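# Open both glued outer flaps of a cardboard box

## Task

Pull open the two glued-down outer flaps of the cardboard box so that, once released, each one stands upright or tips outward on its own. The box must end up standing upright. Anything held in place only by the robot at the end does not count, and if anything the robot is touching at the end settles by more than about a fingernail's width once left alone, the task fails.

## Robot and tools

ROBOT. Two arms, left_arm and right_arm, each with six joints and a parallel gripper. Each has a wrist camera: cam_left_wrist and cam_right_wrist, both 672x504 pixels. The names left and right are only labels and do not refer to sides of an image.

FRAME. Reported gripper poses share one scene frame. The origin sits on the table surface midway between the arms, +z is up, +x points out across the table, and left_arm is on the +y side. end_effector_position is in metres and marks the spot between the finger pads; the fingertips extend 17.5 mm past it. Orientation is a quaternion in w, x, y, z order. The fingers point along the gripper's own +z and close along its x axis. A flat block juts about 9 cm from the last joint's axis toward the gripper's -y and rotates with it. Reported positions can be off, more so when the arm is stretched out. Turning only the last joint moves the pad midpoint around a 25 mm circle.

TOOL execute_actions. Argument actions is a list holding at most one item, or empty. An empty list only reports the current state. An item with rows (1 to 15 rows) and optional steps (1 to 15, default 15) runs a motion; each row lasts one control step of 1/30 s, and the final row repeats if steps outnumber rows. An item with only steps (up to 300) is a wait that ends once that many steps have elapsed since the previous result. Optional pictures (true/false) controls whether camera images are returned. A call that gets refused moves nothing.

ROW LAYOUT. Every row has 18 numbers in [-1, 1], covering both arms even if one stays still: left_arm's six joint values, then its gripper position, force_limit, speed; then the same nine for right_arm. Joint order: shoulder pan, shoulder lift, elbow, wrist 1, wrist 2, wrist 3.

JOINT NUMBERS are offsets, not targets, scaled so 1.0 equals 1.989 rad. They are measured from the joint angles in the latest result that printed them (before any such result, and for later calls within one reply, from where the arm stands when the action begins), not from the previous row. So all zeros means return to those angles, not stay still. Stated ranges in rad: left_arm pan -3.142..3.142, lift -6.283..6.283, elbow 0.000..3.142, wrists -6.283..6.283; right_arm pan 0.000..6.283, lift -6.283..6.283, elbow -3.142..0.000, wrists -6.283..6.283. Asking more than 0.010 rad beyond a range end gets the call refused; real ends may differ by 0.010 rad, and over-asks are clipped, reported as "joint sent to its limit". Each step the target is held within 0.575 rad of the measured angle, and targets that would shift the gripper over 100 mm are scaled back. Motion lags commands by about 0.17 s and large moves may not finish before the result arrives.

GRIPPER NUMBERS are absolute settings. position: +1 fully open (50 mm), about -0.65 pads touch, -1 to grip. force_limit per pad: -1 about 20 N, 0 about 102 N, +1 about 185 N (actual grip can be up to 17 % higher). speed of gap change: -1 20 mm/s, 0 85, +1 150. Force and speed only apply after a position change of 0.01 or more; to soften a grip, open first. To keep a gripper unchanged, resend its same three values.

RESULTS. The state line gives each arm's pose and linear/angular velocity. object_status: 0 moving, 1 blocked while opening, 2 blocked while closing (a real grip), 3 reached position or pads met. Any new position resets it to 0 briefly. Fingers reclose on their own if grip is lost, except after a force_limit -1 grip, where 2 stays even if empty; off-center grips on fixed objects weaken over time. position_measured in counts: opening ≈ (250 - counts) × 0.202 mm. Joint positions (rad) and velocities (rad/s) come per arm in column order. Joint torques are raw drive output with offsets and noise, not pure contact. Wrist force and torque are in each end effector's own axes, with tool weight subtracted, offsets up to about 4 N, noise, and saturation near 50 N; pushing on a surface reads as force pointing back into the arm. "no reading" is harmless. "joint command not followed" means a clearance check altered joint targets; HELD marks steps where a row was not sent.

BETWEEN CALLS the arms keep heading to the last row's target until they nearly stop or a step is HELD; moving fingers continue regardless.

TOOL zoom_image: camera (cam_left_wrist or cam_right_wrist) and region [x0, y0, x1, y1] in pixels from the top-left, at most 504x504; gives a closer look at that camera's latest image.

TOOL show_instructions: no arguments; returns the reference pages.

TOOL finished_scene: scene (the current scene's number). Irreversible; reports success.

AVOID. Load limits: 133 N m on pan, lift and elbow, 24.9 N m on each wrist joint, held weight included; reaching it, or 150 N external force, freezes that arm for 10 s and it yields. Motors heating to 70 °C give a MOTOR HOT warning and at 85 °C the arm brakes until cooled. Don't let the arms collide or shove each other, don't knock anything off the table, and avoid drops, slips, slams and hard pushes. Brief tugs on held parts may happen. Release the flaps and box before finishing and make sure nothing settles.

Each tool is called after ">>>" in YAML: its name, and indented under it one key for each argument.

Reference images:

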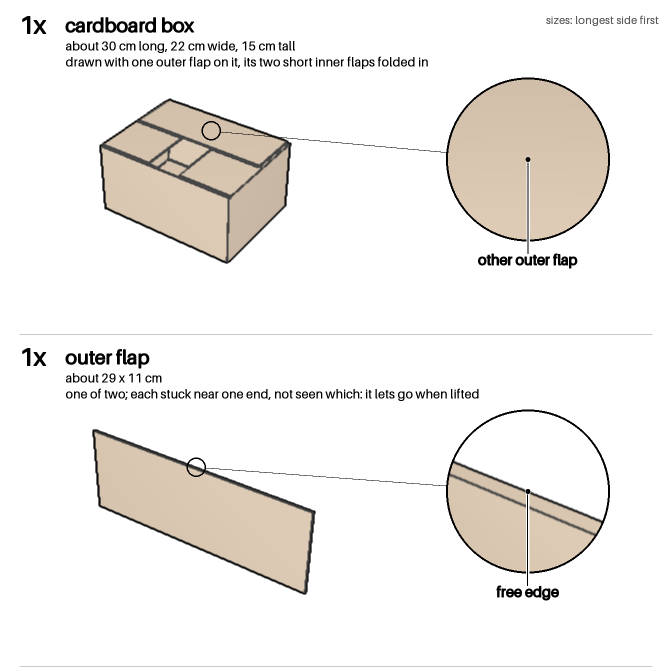

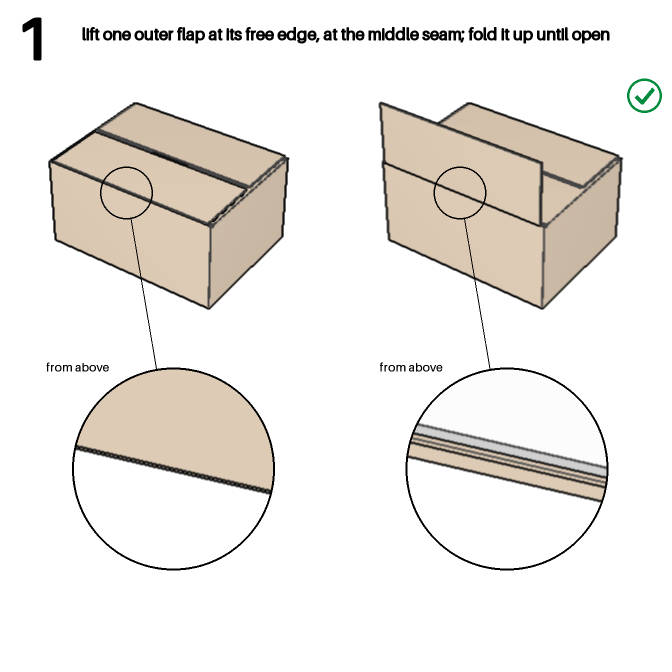

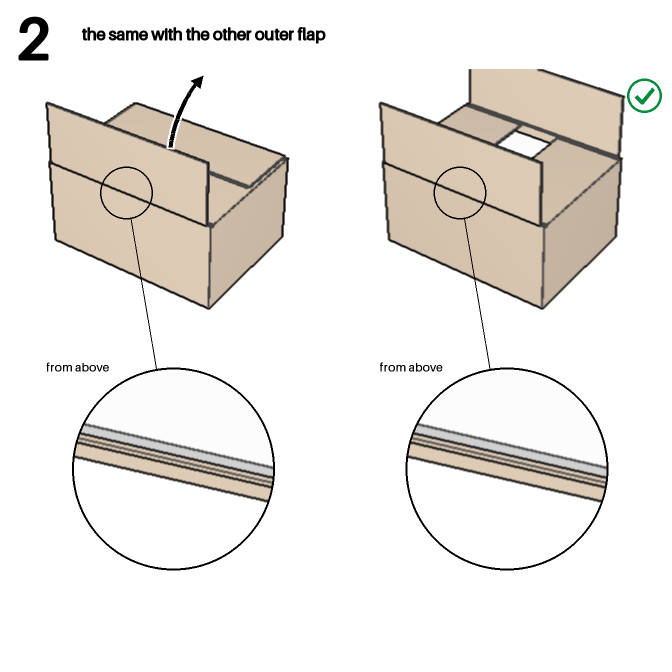

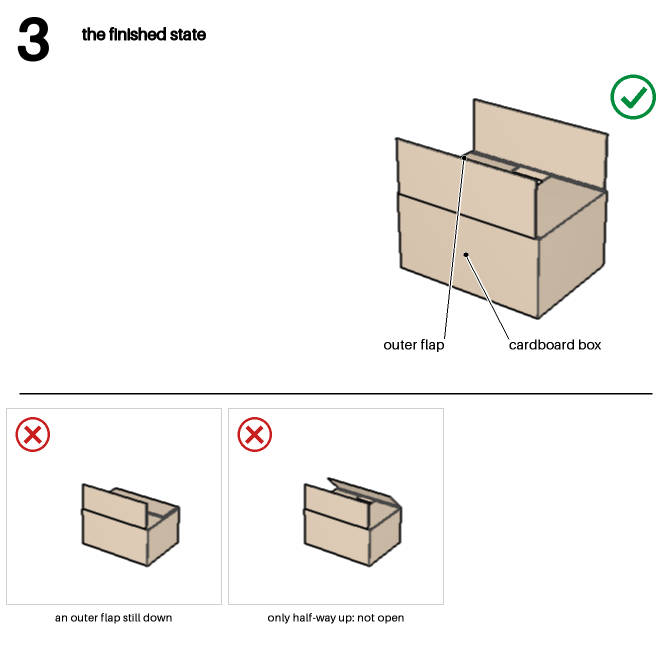

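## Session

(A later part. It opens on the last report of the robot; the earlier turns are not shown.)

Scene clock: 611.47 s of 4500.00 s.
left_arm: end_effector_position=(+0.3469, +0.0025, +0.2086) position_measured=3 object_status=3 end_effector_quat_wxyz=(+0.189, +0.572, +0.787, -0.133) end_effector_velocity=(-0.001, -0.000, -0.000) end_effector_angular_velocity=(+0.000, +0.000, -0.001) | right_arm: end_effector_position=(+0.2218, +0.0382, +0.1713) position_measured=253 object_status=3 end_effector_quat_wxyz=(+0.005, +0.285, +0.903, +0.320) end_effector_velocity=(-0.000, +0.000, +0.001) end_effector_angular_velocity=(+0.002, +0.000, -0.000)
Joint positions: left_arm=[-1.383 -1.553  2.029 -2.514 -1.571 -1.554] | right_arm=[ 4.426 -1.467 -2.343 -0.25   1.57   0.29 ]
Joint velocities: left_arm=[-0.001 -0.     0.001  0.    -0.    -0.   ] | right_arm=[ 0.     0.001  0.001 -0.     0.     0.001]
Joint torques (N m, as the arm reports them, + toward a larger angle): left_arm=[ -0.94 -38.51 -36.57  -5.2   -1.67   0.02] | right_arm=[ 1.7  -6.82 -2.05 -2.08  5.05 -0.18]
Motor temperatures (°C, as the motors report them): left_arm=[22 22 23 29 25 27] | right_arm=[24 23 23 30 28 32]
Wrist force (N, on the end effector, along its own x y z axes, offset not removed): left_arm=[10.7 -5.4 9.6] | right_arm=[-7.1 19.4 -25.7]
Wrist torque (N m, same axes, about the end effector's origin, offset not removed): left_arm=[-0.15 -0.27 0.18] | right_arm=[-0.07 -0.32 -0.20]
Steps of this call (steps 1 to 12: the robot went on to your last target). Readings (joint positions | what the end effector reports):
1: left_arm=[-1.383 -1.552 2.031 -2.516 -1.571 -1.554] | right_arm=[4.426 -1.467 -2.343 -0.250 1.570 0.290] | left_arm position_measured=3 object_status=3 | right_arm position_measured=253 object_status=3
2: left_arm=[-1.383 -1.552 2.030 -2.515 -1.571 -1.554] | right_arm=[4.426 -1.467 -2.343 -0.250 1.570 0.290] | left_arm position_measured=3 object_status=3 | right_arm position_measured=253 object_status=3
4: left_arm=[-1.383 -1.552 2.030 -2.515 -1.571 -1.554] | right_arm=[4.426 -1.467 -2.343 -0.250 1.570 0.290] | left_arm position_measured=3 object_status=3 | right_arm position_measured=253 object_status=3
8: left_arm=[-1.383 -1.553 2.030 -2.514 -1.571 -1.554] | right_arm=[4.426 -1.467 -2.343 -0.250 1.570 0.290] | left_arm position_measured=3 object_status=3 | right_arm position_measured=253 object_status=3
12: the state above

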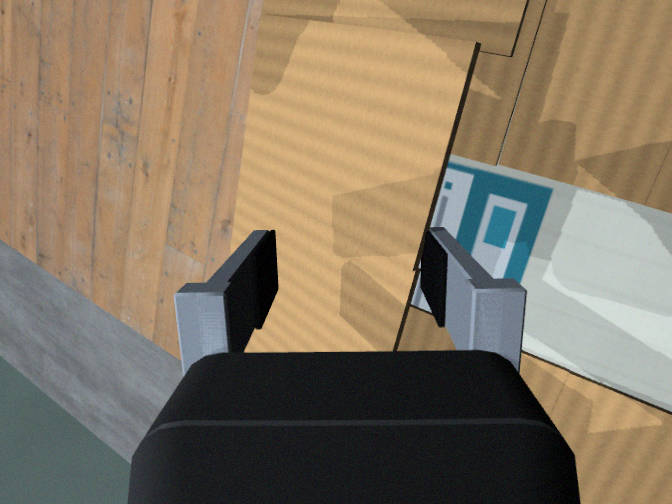

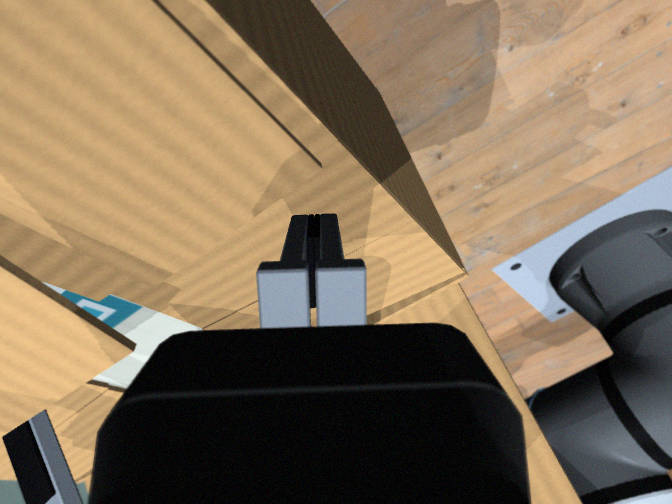

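>>> execute_actions:
  actions:
    - {"rows":[[0,-0.0003,-0.0025,0.0028,0,0,1,0,0,0,0,0,0,0,0,-1,0,0],[0,-0.0008,-0.005,0.0058,0,0,1,0,0,0,0,0,0,0,0,-1,0,0],[0,-0.0013,-0.0075,0.0088,0,0,1,0,0,0,0,0,0,0,0,-1,0,0],[0,-0.0018,-0.01,0.0118,0,0,1,0,0,0,0,0,0,0,0,-1,0,0],[0,-0.0024,-0.0126,0.015,0,0,1,0,0,0,0,0,0,0,0,-1,0,0],[0,-0.0029,-0.0151,0.018,0,0,1,0,0,0,0,0,0,0,0,-1,0,0]]}
  pictures: false

>>> execute_actions:
  actions:
    - {"steps":12}

Scene clock: 624.37 s of 4500.00 s.
left_arm: end_effector_position=(+0.3480, -0.0008, +0.2203) position_measured=3 object_status=3 end_effector_quat_wxyz=(+0.189, +0.572, +0.787, -0.133) end_effector_velocity=(+0.000, -0.001, +0.006) end_effector_angular_velocity=(+0.001, +0.001, +0.001) | right_arm: end_effector_position=(+0.2218, +0.0382, +0.1713) position_measured=253 object_status=3 end_effector_quat_wxyz=(+0.005, +0.285, +0.903, +0.320) end_effector_velocity=(+0.000, -0.000, +0.001) end_effector_angular_velocity=(+0.001, -0.000, -0.001)
Joint positions: left_arm=[-1.383 -1.558  2.002 -2.481 -1.571 -1.554] | right_arm=[ 4.426 -1.467 -2.343 -0.25   1.57   0.29 ]
Joint velocities: left_arm=[-0.    -0.003 -0.015  0.02  -0.    -0.001] | right_arm=[-0.     0.001  0.    -0.001 -0.     0.   ]
Joint torques (N m, as the arm reports them, + toward a larger angle): left_arm=[ -0.8  -35.25 -31.19  -3.28  -0.38  -0.01] | right_arm=[ 0.05 -3.19  0.03 -2.6   2.51 -0.27]
Motor temperatures (°C, as the motors report them): left_arm=[22 22 23 29 25 27] | right_arm=[24 23 23 30 28 32]
Wrist force (N, on the end effector, along its own x y z axes, offset not removed): left_arm=[-0.9 -4.0 2.9] | right_arm=[5.4 22.4 -23.0]
Wrist torque (N m, same axes, about the end effector's origin, offset not removed): left_arm=[-0.64 0.55 0.16] | right_arm=[0.16 -0.78 -0.29]
Steps of this call (steps 1 to 15: the robot went on to your last target; steps 16 to 90: nothing new was sent; then 9.40 s passed at rest; steps 91 to 105: all 15 steps of this action). Readings (joint positions | what the end effector reports):
91: left_arm=[-1.383 -1.553 2.029 -2.514 -1.571 -1.554] | right_arm=[4.426 -1.467 -2.343 -0.250 1.570 0.290] | left_arm position_measured=3 object_status=3 | right_arm position_measured=253 object_status=3
92: left_arm=[-1.383 -1.553 2.029 -2.513 -1.571 -1.554] | right_arm=[4.426 -1.467 -2.343 -0.250 1.570 0.290] | left_arm position_measured=3 object_status=3 | right_arm position_measured=253 object_status=3
94: left_arm=[-1.383 -1.553 2.026 -2.510 -1.571 -1.554] | right_arm=[4.426 -1.467 -2.343 -0.250 1.570 0.290] | left_arm position_measured=3 object_status=3 | right_arm position_measured=253 object_status=3
98: left_arm=[-1.383 -1.556 2.012 -2.494 -1.571 -1.554] | right_arm=[4.426 -1.467 -2.343 -0.250 1.570 0.290] | left_arm position_measured=3 object_status=3 | right_arm position_measured=253 object_status=3
105: the state above

Scene clock: 624.77 s of 4500.00 s.
left_arm: end_effector_position=(+0.3481, -0.0010, +0.2212) position_measured=3 object_status=3 end_effector_quat_wxyz=(+0.189, +0.572, +0.787, -0.133) end_effector_velocity=(+0.000, -0.000, +0.001) end_effector_angular_velocity=(-0.001, -0.000, +0.001) | right_arm: end_effector_position=(+0.2218, +0.0382, +0.1713) position_measured=253 object_status=3 end_effector_quat_wxyz=(+0.005, +0.285, +0.903, +0.320) end_effector_velocity=(-0.000, -0.000, +0.000) end_effector_angular_velocity=(+0.001, +0.000, +0.001)
Joint positions: left_arm=[-1.383 -1.558  2.    -2.478 -1.571 -1.554] | right_arm=[ 4.426 -1.467 -2.343 -0.25   1.57   0.29 ]
Joint velocities: left_arm=[ 0.001 -0.    -0.001  0.001  0.    -0.   ] | right_arm=[-0.     0.001 -0.001  0.002  0.001 -0.   ]
Joint torques (N m, as the arm reports them, + toward a larger angle): left_arm=[ -1.09 -35.62 -33.38  -3.41   0.91  -0.1 ] | right_arm=[ 1.54 -2.02 -0.49 -2.49  3.68 -0.33]
Motor temperatures (°C, as the motors report them): left_arm=[22 22 23 29 25 27] | right_arm=[24 23 23 30 28 32]
Wrist force (N, on the end effector, along its own x y z axes, offset not removed): left_arm=[2.7 -1.7 3.0] | right_arm=[3.4 21.7 -23.2]
Wrist torque (N m, same axes, about the end effector's origin, offset not removed): left_arm=[-0.46 -0.16 0.09] | right_arm=[0.04 -0.38 -0.27]
Steps of this call (steps 1 to 12: the robot went on to your last target). Readings (joint positions | what the end effector reports):
1: left_arm=[-1.383 -1.558 2.001 -2.480 -1.571 -1.554] | right_arm=[4.426 -1.467 -2.343 -0.250 1.570 0.290] | left_arm position_measured=3 object_status=3 | right_arm position_measured=253 object_status=3
2: left_arm=[-1.383 -1.558 2.001 -2.480 -1.571 -1.554] | right_arm=[4.426 -1.467 -2.343 -0.250 1.570 0.290] | left_arm position_measured=3 object_status=3 | right_arm position_measured=253 object_status=3
4: left_arm=[-1.383 -1.558 2.000 -2.479 -1.571 -1.554] | right_arm=[4.426 -1.467 -2.343 -0.250 1.570 0.290] | left_arm position_measured=3 object_status=3 | right_arm position_measured=253 object_status=3
8: left_arm=[-1.383 -1.558 2.000 -2.478 -1.571 -1.554] | right_arm=[4.426 -1.467 -2.343 -0.250 1.570 0.290] | left_arm position_measured=3 object_status=3 | right_arm position_measured=253 object_status=3
12: the state above

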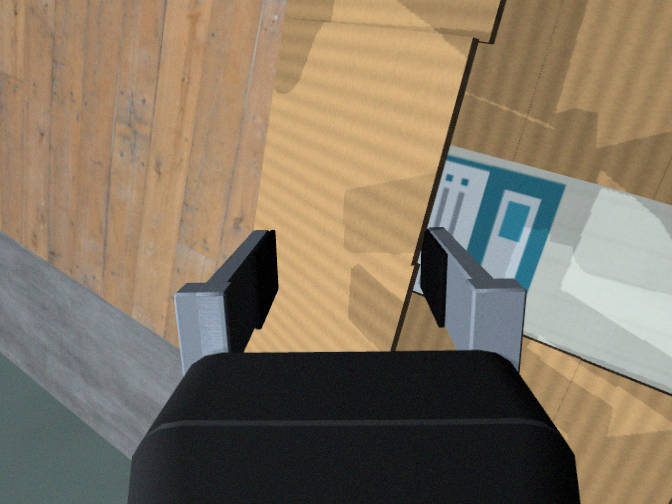

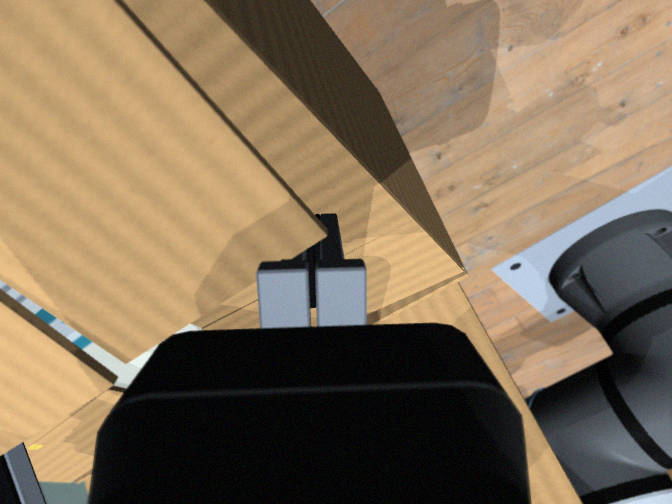

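>>> execute_actions:
  actions:
    - {"rows":[[0,0,0,0,0,0,1,0,0,0,0.0076,0.007,-0.0146,0,0,-1,0,0],[0,0,0,0,0,0,1,0,0,0,0.0076,0.007,-0.0146,0,0,-1,0,0],[0,0,0,0,0,0,1,0,0,0,0.0076,0.007,-0.0146,0,0,-1,0,0],[0,0,0,0,0,0,1,0,0,0,0.0076,0.007,-0.0146,0,0,-1,0,0],[0,0,0,0,0,0,1,0,0,0.035,0.045,-0.013,-0.032,0,0,-1,0,0],[0,0,0,0,0,0,1,0,0,0.035,0.045,-0.013,-0.032,0,0,-1,0,0],[0,0,0,0,0,0,1,0,0,0.0704,0.083,-0.0337,-0.0493,0,0,-1,0,0]]}
  pictures: false

>>> execute_actions:
  actions:
    - {"steps":30}
  pictures: false

>>> execute_actions:
  actions:
    - {"rows":[[0,0,0,0,0,0,1,0,0,0.35,0.05,0,0,0,0,-1,0,0]]}
  pictures: false

>>> execute_actions:
  actions:
    - {"steps":40}

Scene clock: 645.63 s of 4500.00 s.
left_arm: end_effector_position=(+0.3481, -0.0011, +0.2212) position_measured=3 object_status=3 end_effector_quat_wxyz=(+0.189, +0.572, +0.787, -0.133) end_effector_velocity=(+0.001, +0.000, +0.000) end_effector_angular_velocity=(-0.000, -0.000, +0.001) | right_arm: end_effector_position=(+0.1606, +0.0286, +0.1881) position_measured=253 object_status=3 end_effector_quat_wxyz=(-0.014, +0.230, +0.919, +0.319) end_effector_velocity=(-0.073, -0.015, +0.013) end_effector_angular_velocity=(+0.008, -0.002, +0.153)
Joint positions: left_arm=[-1.383 -1.558  1.999 -2.478 -1.571 -1.554] | right_arm=[ 4.547 -1.324 -2.4   -0.338  1.57   0.29 ]
Joint velocities: left_arm=[ 0.001 -0.     0.    -0.     0.     0.   ] | right_arm=[ 0.152  0.167 -0.08  -0.078  0.    -0.001]
Joint torques (N m, as the arm reports them, + toward a larger angle): left_arm=[ -0.78 -31.98 -17.97  -5.73   1.22   0.08] | right_arm=[ 9.37 20.16 17.84  1.73 -0.66 -0.2 ]
Motor temperatures (°C, as the motors report them): left_arm=[22 22 23 29 25 27] | right_arm=[24 23 23 30 28 32]
Wrist force (N, on the end effector, along its own x y z axes, offset not removed): left_arm=[-3.2 -2.8 2.7] | right_arm=[1.1 -2.4 2.4]
Wrist torque (N m, same axes, about the end effector's origin, offset not removed): left_arm=[-0.18 0.68 0.27] | right_arm=[-0.29 0.03 -0.08]
Steps of this call (steps 1 to 15: the robot went on to your last target; steps 16 to 90: nothing new was sent; then 17.37 s passed at rest; steps 91 to 105: all 15 steps of this action). Readings (joint positions | what the end effector reports):
91: left_arm=[-1.383 -1.558 1.999 -2.478 -1.571 -1.554] | right_arm=[4.426 -1.467 -2.343 -0.250 1.570 0.290] | left_arm position_measured=3 object_status=3 | right_arm position_measured=253 object_status=3
92: left_arm=[-1.383 -1.558 1.999 -2.478 -1.571 -1.554] | right_arm=[4.426 -1.466 -2.342 -0.252 1.570 0.290] | left_arm position_measured=3 object_status=3 | right_arm position_measured=253 object_status=3
94: left_arm=[-1.383 -1.558 1.999 -2.478 -1.571 -1.554] | right_arm=[4.426 -1.462 -2.338 -0.263 1.570 0.290] | left_arm position_measured=3 object_status=3 | right_arm position_measured=253 object_status=3
98: left_arm=[-1.383 -1.558 1.999 -2.478 -1.571 -1.554] | right_arm=[4.455 -1.426 -2.350 -0.289 1.570 0.290] | left_arm position_measured=3 object_status=3 | right_arm position_measured=253 object_status=3
105: the state above

Scene clock: 646.63 s of 4500.00 s.
left_arm: end_effector_position=(+0.3481, -0.0010, +0.2212) position_measured=3 object_status=3 end_effector_quat_wxyz=(+0.189, +0.572, +0.787, -0.133) end_effector_velocity=(+0.000, -0.000, +0.001) end_effector_angular_velocity=(-0.001, +0.000, +0.001) | right_arm: end_effector_position=(+0.1515, +0.0265, +0.1897) position_measured=253 object_status=3 end_effector_quat_wxyz=(-0.017, +0.221, +0.921, +0.320) end_effector_velocity=(-0.000, -0.000, -0.000) end_effector_angular_velocity=(-0.001, +0.000, -0.001)
Joint positions: left_arm=[-1.383 -1.558  2.    -2.478 -1.571 -1.554] | right_arm=[ 4.566 -1.302 -2.41  -0.348  1.57   0.29 ]
Joint velocities: left_arm=[ 0.    -0.    -0.001  0.    -0.    -0.001] | right_arm=[ 0.     0.    -0.001 -0.    -0.001  0.001]
Joint torques (N m, as the arm reports them, + toward a larger angle): left_arm=[ -0.68 -26.58 -18.04  -5.59  -2.08   0.01] | right_arm=[ 8.3  21.62 14.76  1.58 -2.27 -0.45]
Motor temperatures (°C, as the motors report them): left_arm=[22 22 23 29 25 27] | right_arm=[24 23 23 30 28 32]
Wrist force (N, on the end effector, along its own x y z axes, offset not removed): left_arm=[-2.7 -3.5 3.5] | right_arm=[-1.3 1.0 -0.2]
Wrist torque (N m, same axes, about the end effector's origin, offset not removed): left_arm=[-0.58 0.66 0.18] | right_arm=[0.40 0.26 0.08]
Steps of this call (steps 1 to 30: the robot went on to your last target). Readings (joint positions | what the end effector reports):
1: left_arm=[-1.383 -1.558 1.999 -2.478 -1.571 -1.554] | right_arm=[4.551 -1.319 -2.402 -0.341 1.570 0.290] | left_arm position_measured=3 object_status=3 | right_arm position_measured=253 object_status=3
2: left_arm=[-1.383 -1.558 1.999 -2.478 -1.571 -1.554] | right_arm=[4.555 -1.315 -2.404 -0.342 1.570 0.290] | left_arm position_measured=3 object_status=3 | right_arm position_measured=253 object_status=3
4: left_arm=[-1.383 -1.558 1.999 -2.478 -1.571 -1.554] | right_arm=[4.559 -1.310 -2.406 -0.345 1.570 0.290] | left_arm position_measured=3 object_status=3 | right_arm position_measured=253 object_status=3
8: left_arm=[-1.383 -1.558 2.000 -2.478 -1.571 -1.554] | right_arm=[4.564 -1.305 -2.409 -0.347 1.570 0.290] | left_arm position_measured=3 object_status=3 | right_arm position_measured=253 object_status=3
30: the state above
All arms were judged still, so your last target was given up. Only a new action makes them travel on or press farther. Fingers that are still opening or closing keep moving.

Scene clock: 647.13 s of 4500.00 s.
left_arm: end_effector_position=(+0.3481, -0.0010, +0.2212) position_measured=3 object_status=3 end_effector_quat_wxyz=(+0.189, +0.572, +0.787, -0.133) end_effector_velocity=(-0.000, +0.000, -0.000) end_effector_angular_velocity=(+0.001, +0.000, -0.002) | right_arm: end_effector_position=(-0.0338, +0.0711, +0.2187) position_measured=253 object_status=3 end_effector_quat_wxyz=(-0.091, +0.024, +0.936, +0.339) end_effector_velocity=(-0.452, +0.012, +0.057) end_effector_angular_velocity=(+0.126, +0.031, +0.993)
Joint positions: left_arm=[-1.383 -1.558  2.    -2.478 -1.571 -1.554] | right_arm=[ 4.986 -1.236 -2.41  -0.348  1.57   0.29 ]
Joint velocities: left_arm=[-0.001  0.     0.001  0.    -0.     0.001] | right_arm=[ 0.992  0.128  0.001  0.001  0.001 -0.001]
Joint torques (N m, as the arm reports them, + toward a larger angle): left_arm=[ -0.71 -26.62 -17.67  -5.49  -2.41   0.02] | right_arm=[21.79 19.45 22.93  3.33  1.14 -0.16]
Motor temperatures (°C, as the motors report them): left_arm=[22 22 23 29 25 27] | right_arm=[24 23 23 30 28 32]
Wrist force (N, on the end effector, along its own x y z axes, offset not removed): left_arm=[1.6 0.1 3.7] | right_arm=[-0.5 2.0 2.8]
Wrist torque (N m, same axes, about the end effector's origin, offset not removed): left_arm=[0.22 -0.21 0.11] | right_arm=[0.47 0.31 -0.04]
Steps of this call (steps 1 to 15: all 15 steps of this action). Readings (joint positions | what the end effector reports):
1: left_arm=[-1.383 -1.558 2.000 -2.478 -1.571 -1.554] | right_arm=[4.566 -1.302 -2.410 -0.348 1.570 0.290] | left_arm position_measured=3 object_status=3 | right_arm position_measured=253 object_status=3
2: left_arm=[-1.383 -1.558 2.000 -2.478 -1.571 -1.554] | right_arm=[4.569 -1.300 -2.410 -0.348 1.570 0.290] | left_arm position_measured=3 object_status=3 | right_arm position_measured=253 object_status=3
4: left_arm=[-1.383 -1.558 2.000 -2.478 -1.571 -1.554] | right_arm=[4.615 -1.287 -2.410 -0.348 1.570 0.290] | left_arm position_measured=3 object_status=3 | right_arm position_measured=253 object_status=3
8: left_arm=[-1.383 -1.558 2.000 -2.478 -1.571 -1.554] | right_arm=[4.752 -1.267 -2.410 -0.348 1.570 0.290] | left_arm position_measured=3 object_status=3 | right_arm position_measured=253 object_status=3
15: the state above

Scene clock: 648.47 s of 4500.00 s.
left_arm: end_effector_position=(+0.3481, -0.0010, +0.2212) position_measured=3 object_status=3 end_effector_quat_wxyz=(+0.189, +0.572, +0.787, -0.133) end_effector_velocity=(-0.000, +0.001, -0.001) end_effector_angular_velocity=(+0.002, +0.000, -0.000) | right_arm: end_effector_position=(-0.1583, +0.0569, +0.2335) position_measured=253 object_status=3 end_effector_quat_wxyz=(-0.143, -0.104, +0.924, +0.338) end_effector_velocity=(-0.000, +0.000, +0.001) end_effector_angular_velocity=(+0.002, +0.000, +0.000)
Joint positions: left_arm=[-1.383 -1.558  2.    -2.478 -1.571 -1.554] | right_arm=[ 5.262 -1.203 -2.41  -0.348  1.57   0.29 ]
Joint velocities: left_arm=[ 0.     0.     0.002  0.    -0.     0.001] | right_arm=[ 0.     0.001  0.    -0.    -0.001 -0.   ]
Joint torques (N m, as the arm reports them, + toward a larger angle): left_arm=[ -0.79 -26.44 -19.06  -5.48  -2.47  -0.06] | right_arm=[ 8.85 19.66 33.14  6.19  2.16 -0.29]
Motor temperatures (°C, as the motors report them): left_arm=[22 22 23 29 25 27] | right_arm=[24 23 23 30 28 32]
Wrist force (N, on the end effector, along its own x y z axes, offset not removed): left_arm=[-1.1 -3.3 0.9] | right_arm=[-0.8 0.0 -0.3]
Wrist torque (N m, same axes, about the end effector's origin, offset not removed): left_arm=[-0.55 0.47 0.23] | right_arm=[0.04 0.03 -0.09]
Steps of this call (steps 1 to 30: the robot went on to your last target; steps 31 to 40: nothing new was sent). Readings (joint positions | what the end effector reports):
1: left_arm=[-1.383 -1.558 2.000 -2.478 -1.571 -1.554] | right_arm=[5.019 -1.232 -2.410 -0.348 1.570 0.290] | left_arm position_measured=3 object_status=3 | right_arm position_measured=253 object_status=3
2: left_arm=[-1.383 -1.558 2.000 -2.478 -1.571 -1.554] | right_arm=[5.053 -1.228 -2.410 -0.348 1.570 0.290] | left_arm position_measured=3 object_status=3 | right_arm position_measured=253 object_status=3
4: left_arm=[-1.383 -1.558 2.000 -2.478 -1.571 -1.554] | right_arm=[5.120 -1.219 -2.410 -0.348 1.570 0.290] | left_arm position_measured=3 object_status=3 | right_arm position_measured=253 object_status=3
8: left_arm=[-1.383 -1.558 2.000 -2.478 -1.571 -1.554] | right_arm=[5.211 -1.209 -2.410 -0.348 1.570 0.290] | left_arm position_measured=3 object_status=3 | right_arm position_measured=253 object_status=3
40: the state above
All arms were judged still, so your last target was given up. Only a new action makes them travel on or press farther. Fingers that are still opening or closing keep moving.

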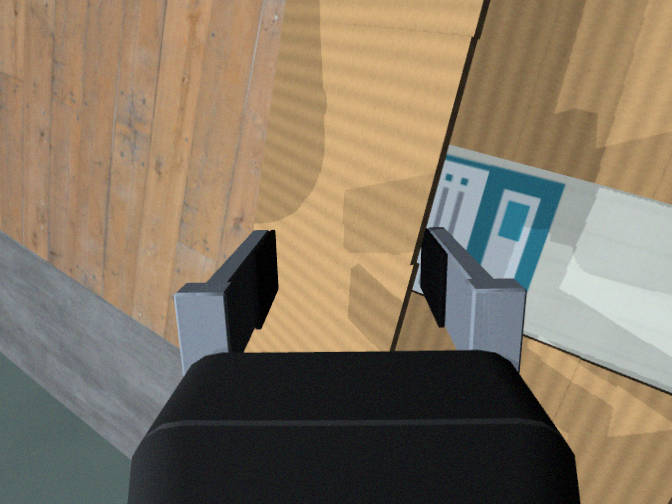

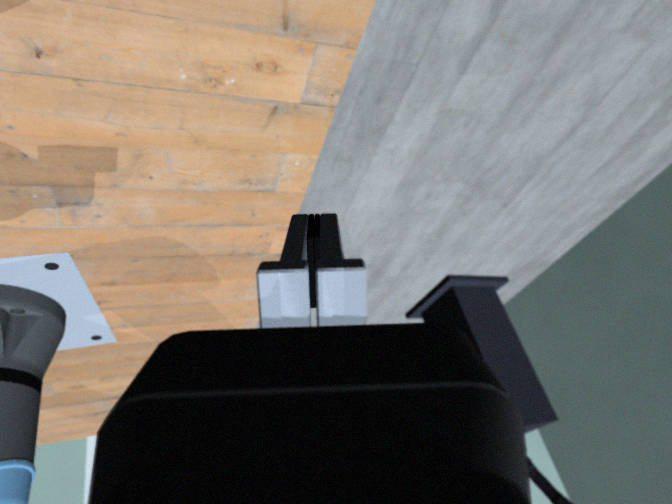

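>>> execute_actions:
  actions:
    - {"rows":[[0,0.0164,0.0059,-0.0223,0,0,1,0,0,0,0,0,0,0,0,-1,0,0]]}
  pictures: false

>>> execute_actions:
  actions:
    - {"steps":12}
  pictures: false

>>> execute_actions:
  actions:
    - {"rows":[[0,0.001,-0.0065,0.0055,0,0,1,0,0,0,0,0,0,0,0,-1,0,0],[0,0.002,-0.013,0.011,0,0,1,0,0,0,0,0,0,0,0,-1,0,0],[0,0.003,-0.0195,0.0165,0,0,1,0,0,0,0,0,0,0,0,-1,0,0],[0,0.0042,-0.026,0.0218,0,0,1,0,0,0,0,0,0,0,0,-1,0,0],[0,0.0054,-0.0325,0.0271,0,0,1,0,0,0,0,0,0,0,0,-1,0,0],[0,0.0066,-0.039,0.0324,0,0,1,0,0,0,0,0,0,0,0,-1,0,0],[0,0.0078,-0.0455,0.0377,0,0,1,0,0,0,0,0,0,0,0,-1,0,0],[0,0.0091,-0.0519,0.0428,0,0,1,0,0,0,0,0,0,0,0,-1,0,0],[0,0.012,-0.059,0.047,0,0,1,0,0,0,0,0,0,0,0,-1,0,0],[0,0.015,-0.0661,0.0512,0,0,1,0,0,0,0,0,0,0,0,-1,0,0],[0,0.0179,-0.0733,0.0554,0,0,1,0,0,0,0,0,0,0,0,-1,0,0],[0,0.0208,-0.0804,0.0595,0,0,1,0,0,0,0,0,0,0,0,-1,0,0],[0,0.0238,-0.0875,0.0637,0,0,1,0,0,0,0,0,0,0,0,-1,0,0],[0,0.0267,-0.0946,0.0679,0,0,1,0,0,0,0,0,0,0,0,-1,0,0]]}
  pictures: false

>>> execute_actions:
  actions:
    - {"steps":25}

Scene clock: 669.30 s of 4500.00 s.
left_arm: end_effector_position=(+0.3500, -0.0066, +0.2058) position_measured=3 object_status=3 end_effector_quat_wxyz=(+0.189, +0.572, +0.787, -0.133) end_effector_velocity=(+0.001, -0.001, -0.004) end_effector_angular_velocity=(+0.000, -0.000, -0.000) | right_arm: end_effector_position=(-0.1584, +0.0569, +0.2335) position_measured=253 object_status=3 end_effector_quat_wxyz=(-0.143, -0.104, +0.924, +0.338) end_effector_velocity=(+0.000, +0.000, -0.000) end_effector_angular_velocity=(+0.000, -0.000, -0.001)
Joint positions: left_arm=[-1.383 -1.527  2.011 -2.521 -1.571 -1.554] | right_arm=[ 5.262 -1.203 -2.41  -0.348  1.57   0.29 ]
Joint velocities: left_arm=[ 0.     0.009  0.003 -0.012 -0.     0.001] | right_arm=[-0.    -0.001 -0.     0.    -0.001  0.   ]
Joint torques (N m, as the arm reports them, + toward a larger angle): left_arm=[ -0.64 -19.67 -17.91  -5.51  -2.09   0.01] | right_arm=[ 6.62 17.35 33.38  6.    2.31 -0.48]
Motor temperatures (°C, as the motors report them): left_arm=[22 22 23 29 25 27] | right_arm=[24 23 23 30 28 32]
Wrist force (N, on the end effector, along its own x y z axes, offset not removed): left_arm=[-2.6 0.1 2.5] | right_arm=[1.4 -1.2 -0.1]
Wrist torque (N m, same axes, about the end effector's origin, offset not removed): left_arm=[0.34 0.75 0.24] | right_arm=[-0.07 -0.12 -0.19]
Steps of this call (steps 1 to 90: nothing new was sent; then 17.33 s passed at rest; steps 91 to 105: all 15 steps of this action). Readings (joint positions | what the end effector reports):
91: left_arm=[-1.383 -1.558 2.000 -2.478 -1.571 -1.554] | right_arm=[5.262 -1.203 -2.410 -0.348 1.570 0.290] | left_arm position_measured=3 object_status=3 | right_arm position_measured=253 object_status=3
92: left_arm=[-1.383 -1.556 2.000 -2.481 -1.571 -1.554] | right_arm=[5.262 -1.203 -2.410 -0.348 1.570 0.290] | left_arm position_measured=3 object_status=3 | right_arm position_measured=253 object_status=3
94: left_arm=[-1.383 -1.546 2.004 -2.496 -1.571 -1.554] | right_arm=[5.262 -1.203 -2.410 -0.348 1.570 0.290] | left_arm position_measured=3 object_status=3 | right_arm position_measured=253 object_status=3
98: left_arm=[-1.383 -1.533 2.009 -2.513 -1.571 -1.554] | right_arm=[5.262 -1.203 -2.410 -0.348 1.570 0.290] | left_arm position_measured=3 object_status=3 | right_arm position_measured=253 object_status=3
105: the state above

Scene clock: 669.70 s of 4500.00 s.
left_arm: end_effector_position=(+0.3500, -0.0068, +0.2052) position_measured=3 object_status=3 end_effector_quat_wxyz=(+0.189, +0.572, +0.787, -0.133) end_effector_velocity=(+0.001, +0.000, -0.000) end_effector_angular_velocity=(+0.000, +0.000, +0.001) | right_arm: end_effector_position=(-0.1584, +0.0569, +0.2335) position_measured=253 object_status=3 end_effector_quat_wxyz=(-0.143, -0.104, +0.924, +0.338) end_effector_velocity=(-0.000, -0.000, +0.001) end_effector_angular_velocity=(+0.002, +0.001, +0.001)
Joint positions: left_arm=[-1.383 -1.526  2.011 -2.523 -1.571 -1.554] | right_arm=[ 5.262 -1.203 -2.41  -0.348  1.57   0.29 ]
Joint velocities: left_arm=[ 0.001  0.     0.    -0.    -0.    -0.   ] | right_arm=[ 0.     0.002 -0.     0.     0.    -0.001]
Joint torques (N m, as the arm reports them, + toward a larger angle): left_arm=[ -0.71 -21.38 -17.43  -5.37  -1.81   0.06] | right_arm=[ 6.32 17.35 34.49  6.15  2.43 -0.22]
Motor temperatures (°C, as the motors report them): left_arm=[22 22 23 29 25 27] | right_arm=[24 23 23 30 28 32]
Wrist force (N, on the end effector, along its own x y z axes, offset not removed): left_arm=[-0.8 1.4 3.0] | right_arm=[0.7 0.2 -0.8]
Wrist torque (N m, same axes, about the end effector's origin, offset not removed): left_arm=[0.08 0.17 0.24] | right_arm=[0.09 0.00 -0.23]
Steps of this call (steps 1 to 12: the robot went on to your last target). Readings (joint positions | what the end effector reports):
1: left_arm=[-1.383 -1.527 2.011 -2.521 -1.571 -1.554] | right_arm=[5.262 -1.203 -2.410 -0.348 1.570 0.290] | left_arm position_measured=3 object_status=3 | right_arm position_measured=253 object_status=3
2: left_arm=[-1.383 -1.526 2.011 -2.522 -1.571 -1.554] | right_arm=[5.262 -1.203 -2.410 -0.348 1.570 0.290] | left_arm position_measured=3 object_status=3 | right_arm position_measured=253 object_status=3
4: left_arm=[-1.383 -1.526 2.011 -2.522 -1.571 -1.554] | right_arm=[5.262 -1.203 -2.410 -0.348 1.570 0.290] | left_arm position_measured=3 object_status=3 | right_arm position_measured=253 object_status=3
8: left_arm=[-1.383 -1.526 2.011 -2.522 -1.571 -1.554] | right_arm=[5.262 -1.203 -2.410 -0.348 1.570 0.290] | left_arm position_measured=3 object_status=3 | right_arm position_measured=253 object_status=3
12: the state above

Scene clock: 670.20 s of 4500.00 s.
left_arm: end_effector_position=(+0.3596, -0.0348, +0.2390) position_measured=3 object_status=3 end_effector_quat_wxyz=(+0.189, +0.572, +0.787, -0.133) end_effector_velocity=(+0.034, -0.094, +0.087) end_effector_angular_velocity=(-0.003, -0.001, +0.003) | right_arm: end_effector_position=(-0.1584, +0.0569, +0.2335) position_measured=253 object_status=3 end_effector_quat_wxyz=(-0.143, -0.104, +0.924, +0.338) end_effector_velocity=(+0.000, +0.000, -0.001) end_effector_angular_velocity=(-0.001, -0.001, -0.001)
Joint positions: left_arm=[-1.383 -1.494  1.881 -2.424 -1.571 -1.554] | right_arm=[ 5.262 -1.203 -2.41  -0.348  1.57   0.29 ]
Joint velocities: left_arm=[ 0.003  0.146 -0.398  0.249 -0.     0.001] | right_arm=[ 0.    -0.001 -0.001  0.    -0.001  0.   ]
Joint torques (N m, as the arm reports them, + toward a larger angle): left_arm=[ -0.63 -20.71 -33.91  -2.27  -1.73   0.  ] | right_arm=[ 5.96 17.45 33.55  5.9   2.3  -0.47]
Motor temperatures (°C, as the motors report them): left_arm=[22 22 23 29 25 27] | right_arm=[24 23 23 30 28 32]
Wrist force (N, on the end effector, along its own x y z axes, offset not removed): left_arm=[2.0 0.2 2.0] | right_arm=[2.1 1.8 -0.8]
Wrist torque (N m, same axes, about the end effector's origin, offset not removed): left_arm=[0.18 0.00 -0.02] | right_arm=[0.25 -0.46 -0.14]
Steps of this call (steps 1 to 15: all 15 steps of this action). Readings (joint positions | what the end effector reports):
1: left_arm=[-1.383 -1.526 2.011 -2.523 -1.571 -1.554] | right_arm=[5.262 -1.203 -2.410 -0.348 1.570 0.290] | left_arm position_measured=3 object_status=3 | right_arm position_measured=253 object_status=3
2: left_arm=[-1.383 -1.526 2.010 -2.522 -1.571 -1.554] | right_arm=[5.262 -1.203 -2.410 -0.348 1.570 0.290] | left_arm position_measured=3 object_status=3 | right_arm position_measured=253 object_status=3
4: left_arm=[-1.383 -1.524 2.002 -2.515 -1.571 -1.554] | right_arm=[5.262 -1.203 -2.410 -0.348 1.570 0.290] | left_arm position_measured=3 object_status=3 | right_arm position_measured=253 object_status=3
8: left_arm=[-1.383 -1.518 1.967 -2.485 -1.571 -1.554] | right_arm=[5.262 -1.203 -2.410 -0.348 1.570 0.290] | left_arm position_measured=3 object_status=3 | right_arm position_measured=253 object_status=3
15: the state above

Scene clock: 671.03 s of 4500.00 s.
left_arm: end_effector_position=(+0.3643, -0.0484, +0.2520) position_measured=3 object_status=3 end_effector_quat_wxyz=(+0.189, +0.572, +0.787, -0.133) end_effector_velocity=(+0.000, +0.000, -0.000) end_effector_angular_velocity=(+0.000, -0.000, -0.000) | right_arm: end_effector_position=(-0.1584, +0.0569, +0.2335) position_measured=253 object_status=3 end_effector_quat_wxyz=(-0.143, -0.104, +0.924, +0.338) end_effector_velocity=(-0.000, +0.000, +0.001) end_effector_angular_velocity=(+0.003, +0.001, +0.001)
Joint positions: left_arm=[-1.383 -1.473  1.823 -2.388 -1.571 -1.554] | right_arm=[ 5.262 -1.203 -2.41  -0.348  1.57   0.29 ]
Joint velocities: left_arm=[ 0.  0. -0.  0.  0.  0.] | right_arm=[-0.     0.     0.001  0.001  0.    -0.001]
Joint torques (N m, as the arm reports them, + toward a larger angle): left_arm=[ -0.72 -25.15 -32.76  -2.62  -1.68   0.  ] | right_arm=[ 6.13 17.43 33.03  6.09  2.41 -0.4 ]
Motor temperatures (°C, as the motors report them): left_arm=[22 22 23 29 25 27] | right_arm=[24 23 23 30 28 32]
Wrist force (N, on the end effector, along its own x y z axes, offset not removed): left_arm=[3.3 -2.3 6.7] | right_arm=[-1.4 -0.8 -3.3]
Wrist torque (N m, same axes, about the end effector's origin, offset not removed): left_arm=[-0.07 -0.22 0.01] | right_arm=[-0.14 0.25 -0.10]
Steps of this call (steps 1 to 25: the robot went on to your last target). Readings (joint positions | what the end effector reports):
1: left_arm=[-1.383 -1.489 1.869 -2.416 -1.571 -1.554] | right_arm=[5.262 -1.203 -2.410 -0.348 1.570 0.290] | left_arm position_measured=3 object_status=3 | right_arm position_measured=253 object_status=3
2: left_arm=[-1.383 -1.486 1.859 -2.410 -1.571 -1.554] | right_arm=[5.262 -1.203 -2.410 -0.348 1.570 0.290] | left_arm position_measured=3 object_status=3 | right_arm position_measured=253 object_status=3
4: left_arm=[-1.383 -1.480 1.844 -2.401 -1.571 -1.554] | right_arm=[5.262 -1.203 -2.410 -0.348 1.570 0.290] | left_arm position_measured=3 object_status=3 | right_arm position_measured=253 object_status=3
8: left_arm=[-1.383 -1.475 1.831 -2.392 -1.571 -1.554] | right_arm=[5.262 -1.203 -2.410 -0.348 1.570 0.290] | left_arm position_measured=3 object_status=3 | right_arm position_measured=253 object_status=3
25: the state above

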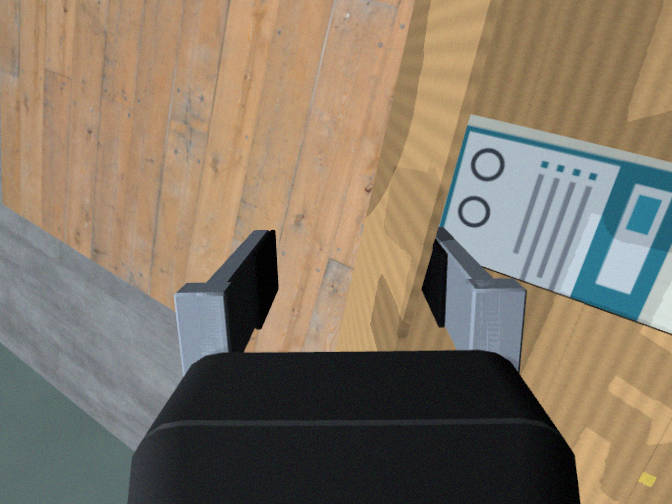

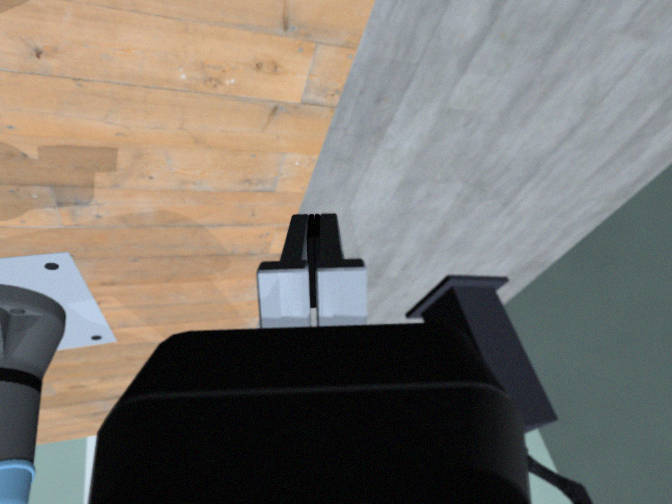

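>>> execute_actions:
  actions:
    - {"rows":[[0,0.007,-0.011,0.004,0,0,1,0,0,0,0,0,0,0,0,-1,0,0],[0,0.014,-0.022,0.008,0,0,1,0,0,0,0,0,0,0,0,-1,0,0],[0,0.022,-0.033,0.011,0,0,1,0,0,0,0,0,0,0,0,-1,0,0],[0,0.03,-0.044,0.014,0,0,1,0,0,0,0,0,0,0,0,-1,0,0],[0,0.038,-0.055,0.017,0,0,1,0,0,0,0,0,0,0,0,-1,0,0],[0,0.0465,-0.066,0.0195,0,0,1,0,0,0,0,0,0,0,0,-1,0,0],[0,0.055,-0.077,0.022,0,0,1,0,0,0,0,0,0,0,0,-1,0,0],[0,0.064,-0.088,0.024,0,0,1,0,0,0,0,0,0,0,0,-1,0,0],[0,0.073,-0.0987,0.0257,0,0,1,0,0,0,0,0,0,0,0,-1,0,0],[0,0.0823,-0.1094,0.027,0,0,1,0,0,0,0,0,0,0,0,-1,0,0]]}
  pictures: false

>>> execute_actions:
  actions:
    - {"steps":25}

Scene clock: 684.30 s of 4500.00 s.
left_arm: end_effector_position=(+0.3849, -0.1088, +0.2595) position_measured=3 object_status=3 end_effector_quat_wxyz=(+0.189, +0.572, +0.787, -0.133) end_effector_velocity=(+0.028, -0.083, +0.001) end_effector_angular_velocity=(-0.004, -0.002, -0.001) | right_arm: end_effector_position=(-0.1584, +0.0569, +0.2335) position_measured=253 object_status=3 end_effector_quat_wxyz=(-0.143, -0.104, +0.924, +0.338) end_effector_velocity=(+0.000, +0.000, -0.000) end_effector_angular_velocity=(+0.001, -0.001, -0.000)
Joint positions: left_arm=[-1.383 -1.334  1.637 -2.34  -1.571 -1.554] | right_arm=[ 5.262 -1.203 -2.41  -0.348  1.57   0.29 ]
Joint velocities: left_arm=[-0.001  0.196 -0.247  0.047  0.     0.001] | right_arm=[-0.     0.    -0.     0.    -0.001 -0.001]
Joint torques (N m, as the arm reports them, + toward a larger angle): left_arm=[ -0.38 -37.03 -29.3   -2.72  -1.71   0.  ] | right_arm=[ 5.84 17.67 32.14  5.88  2.31 -0.34]
Motor temperatures (°C, as the motors report them): left_arm=[22 22 23 29 25 27] | right_arm=[24 23 23 30 28 32]
Wrist force (N, on the end effector, along its own x y z axes, offset not removed): left_arm=[2.0 0.2 3.6] | right_arm=[0.1 -1.2 1.9]
Wrist torque (N m, same axes, about the end effector's origin, offset not removed): left_arm=[0.31 -0.15 -0.05] | right_arm=[-0.07 0.08 -0.17]
Steps of this call (steps 1 to 15: the robot went on to your last target; steps 16 to 90: nothing new was sent; then 9.77 s passed at rest; steps 91 to 105: all 15 steps of this action). Readings (joint positions | what the end effector reports):
91: left_arm=[-1.383 -1.473 1.823 -2.388 -1.571 -1.554] | right_arm=[5.262 -1.203 -2.410 -0.348 1.570 0.290] | left_arm position_measured=3 object_status=3 | right_arm position_measured=253 object_status=3
92: left_arm=[-1.383 -1.472 1.821 -2.387 -1.571 -1.554] | right_arm=[5.262 -1.203 -2.410 -0.348 1.570 0.290] | left_arm position_measured=3 object_status=3 | right_arm position_measured=253 object_status=3
94: left_arm=[-1.383 -1.463 1.808 -2.382 -1.571 -1.554] | right_arm=[5.262 -1.203 -2.410 -0.348 1.570 0.290] | left_arm position_measured=3 object_status=3 | right_arm position_measured=253 object_status=3
98: left_arm=[-1.383 -1.421 1.750 -2.364 -1.571 -1.554] | right_arm=[5.262 -1.203 -2.410 -0.348 1.570 0.290] | left_arm position_measured=3 object_status=3 | right_arm position_measured=253 object_status=3
105: the state above

Scene clock: 685.13 s of 4500.00 s.
left_arm: end_effector_position=(+0.3886, -0.1194, +0.2596) position_measured=3 object_status=3 end_effector_quat_wxyz=(+0.189, +0.572, +0.787, -0.133) end_effector_velocity=(-0.000, -0.001, +0.000) end_effector_angular_velocity=(-0.000, -0.000, -0.001) | right_arm: end_effector_position=(-0.1584, +0.0569, +0.2335) position_measured=253 object_status=3 end_effector_quat_wxyz=(-0.143, -0.104, +0.924, +0.338) end_effector_velocity=(+0.000, -0.000, -0.001) end_effector_angular_velocity=(-0.001, -0.000, -0.000)
Joint positions: left_arm=[-1.383 -1.309  1.606 -2.334 -1.571 -1.554] | right_arm=[ 5.262 -1.203 -2.41  -0.348  1.57   0.29 ]
Joint velocities: left_arm=[-0.001  0.    -0.001 -0.     0.     0.   ] | right_arm=[ 0.     0.001 -0.001 -0.001  0.     0.   ]
Joint torques (N m, as the arm reports them, + toward a larger angle): left_arm=[ -0.46 -33.31 -32.23  -2.81  -1.72   0.08] | right_arm=[ 5.03 17.38 32.18  5.7   2.53 -0.46]
Motor temperatures (°C, as the motors report them): left_arm=[22 22 23 29 25 27] | right_arm=[24 23 23 30 28 32]
Wrist force (N, on the end effector, along its own x y z axes, offset not removed): left_arm=[-0.9 0.3 3.7] | right_arm=[-0.8 -0.7 -3.4]
Wrist torque (N m, same axes, about the end effector's origin, offset not removed): left_arm=[0.21 0.58 0.27] | right_arm=[-0.12 0.20 -0.08]
Steps of this call (steps 1 to 25: the robot went on to your last target). Readings (joint positions | what the end effector reports):
1: left_arm=[-1.383 -1.328 1.630 -2.339 -1.571 -1.554] | right_arm=[5.262 -1.203 -2.410 -0.348 1.570 0.290] | left_arm position_measured=3 object_status=3 | right_arm position_measured=253 object_status=3
2: left_arm=[-1.383 -1.324 1.625 -2.337 -1.571 -1.554] | right_arm=[5.262 -1.203 -2.410 -0.348 1.570 0.290] | left_arm position_measured=3 object_status=3 | right_arm position_measured=253 object_status=3
4: left_arm=[-1.383 -1.318 1.617 -2.336 -1.571 -1.554] | right_arm=[5.262 -1.203 -2.410 -0.348 1.570 0.290] | left_arm position_measured=3 object_status=3 | right_arm position_measured=253 object_status=3
8: left_arm=[-1.383 -1.312 1.610 -2.335 -1.571 -1.554] | right_arm=[5.262 -1.203 -2.410 -0.348 1.570 0.290] | left_arm position_measured=3 object_status=3 | right_arm position_measured=253 object_status=3
25: the state above

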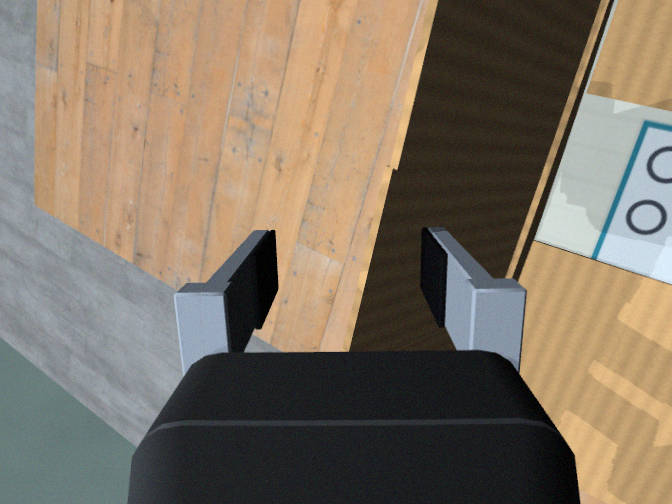

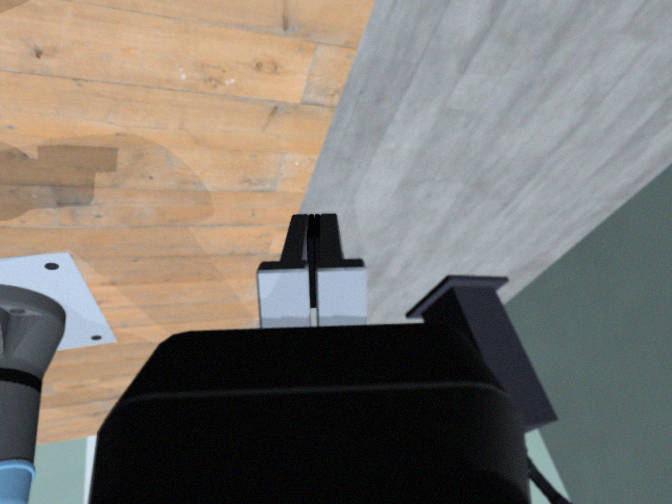

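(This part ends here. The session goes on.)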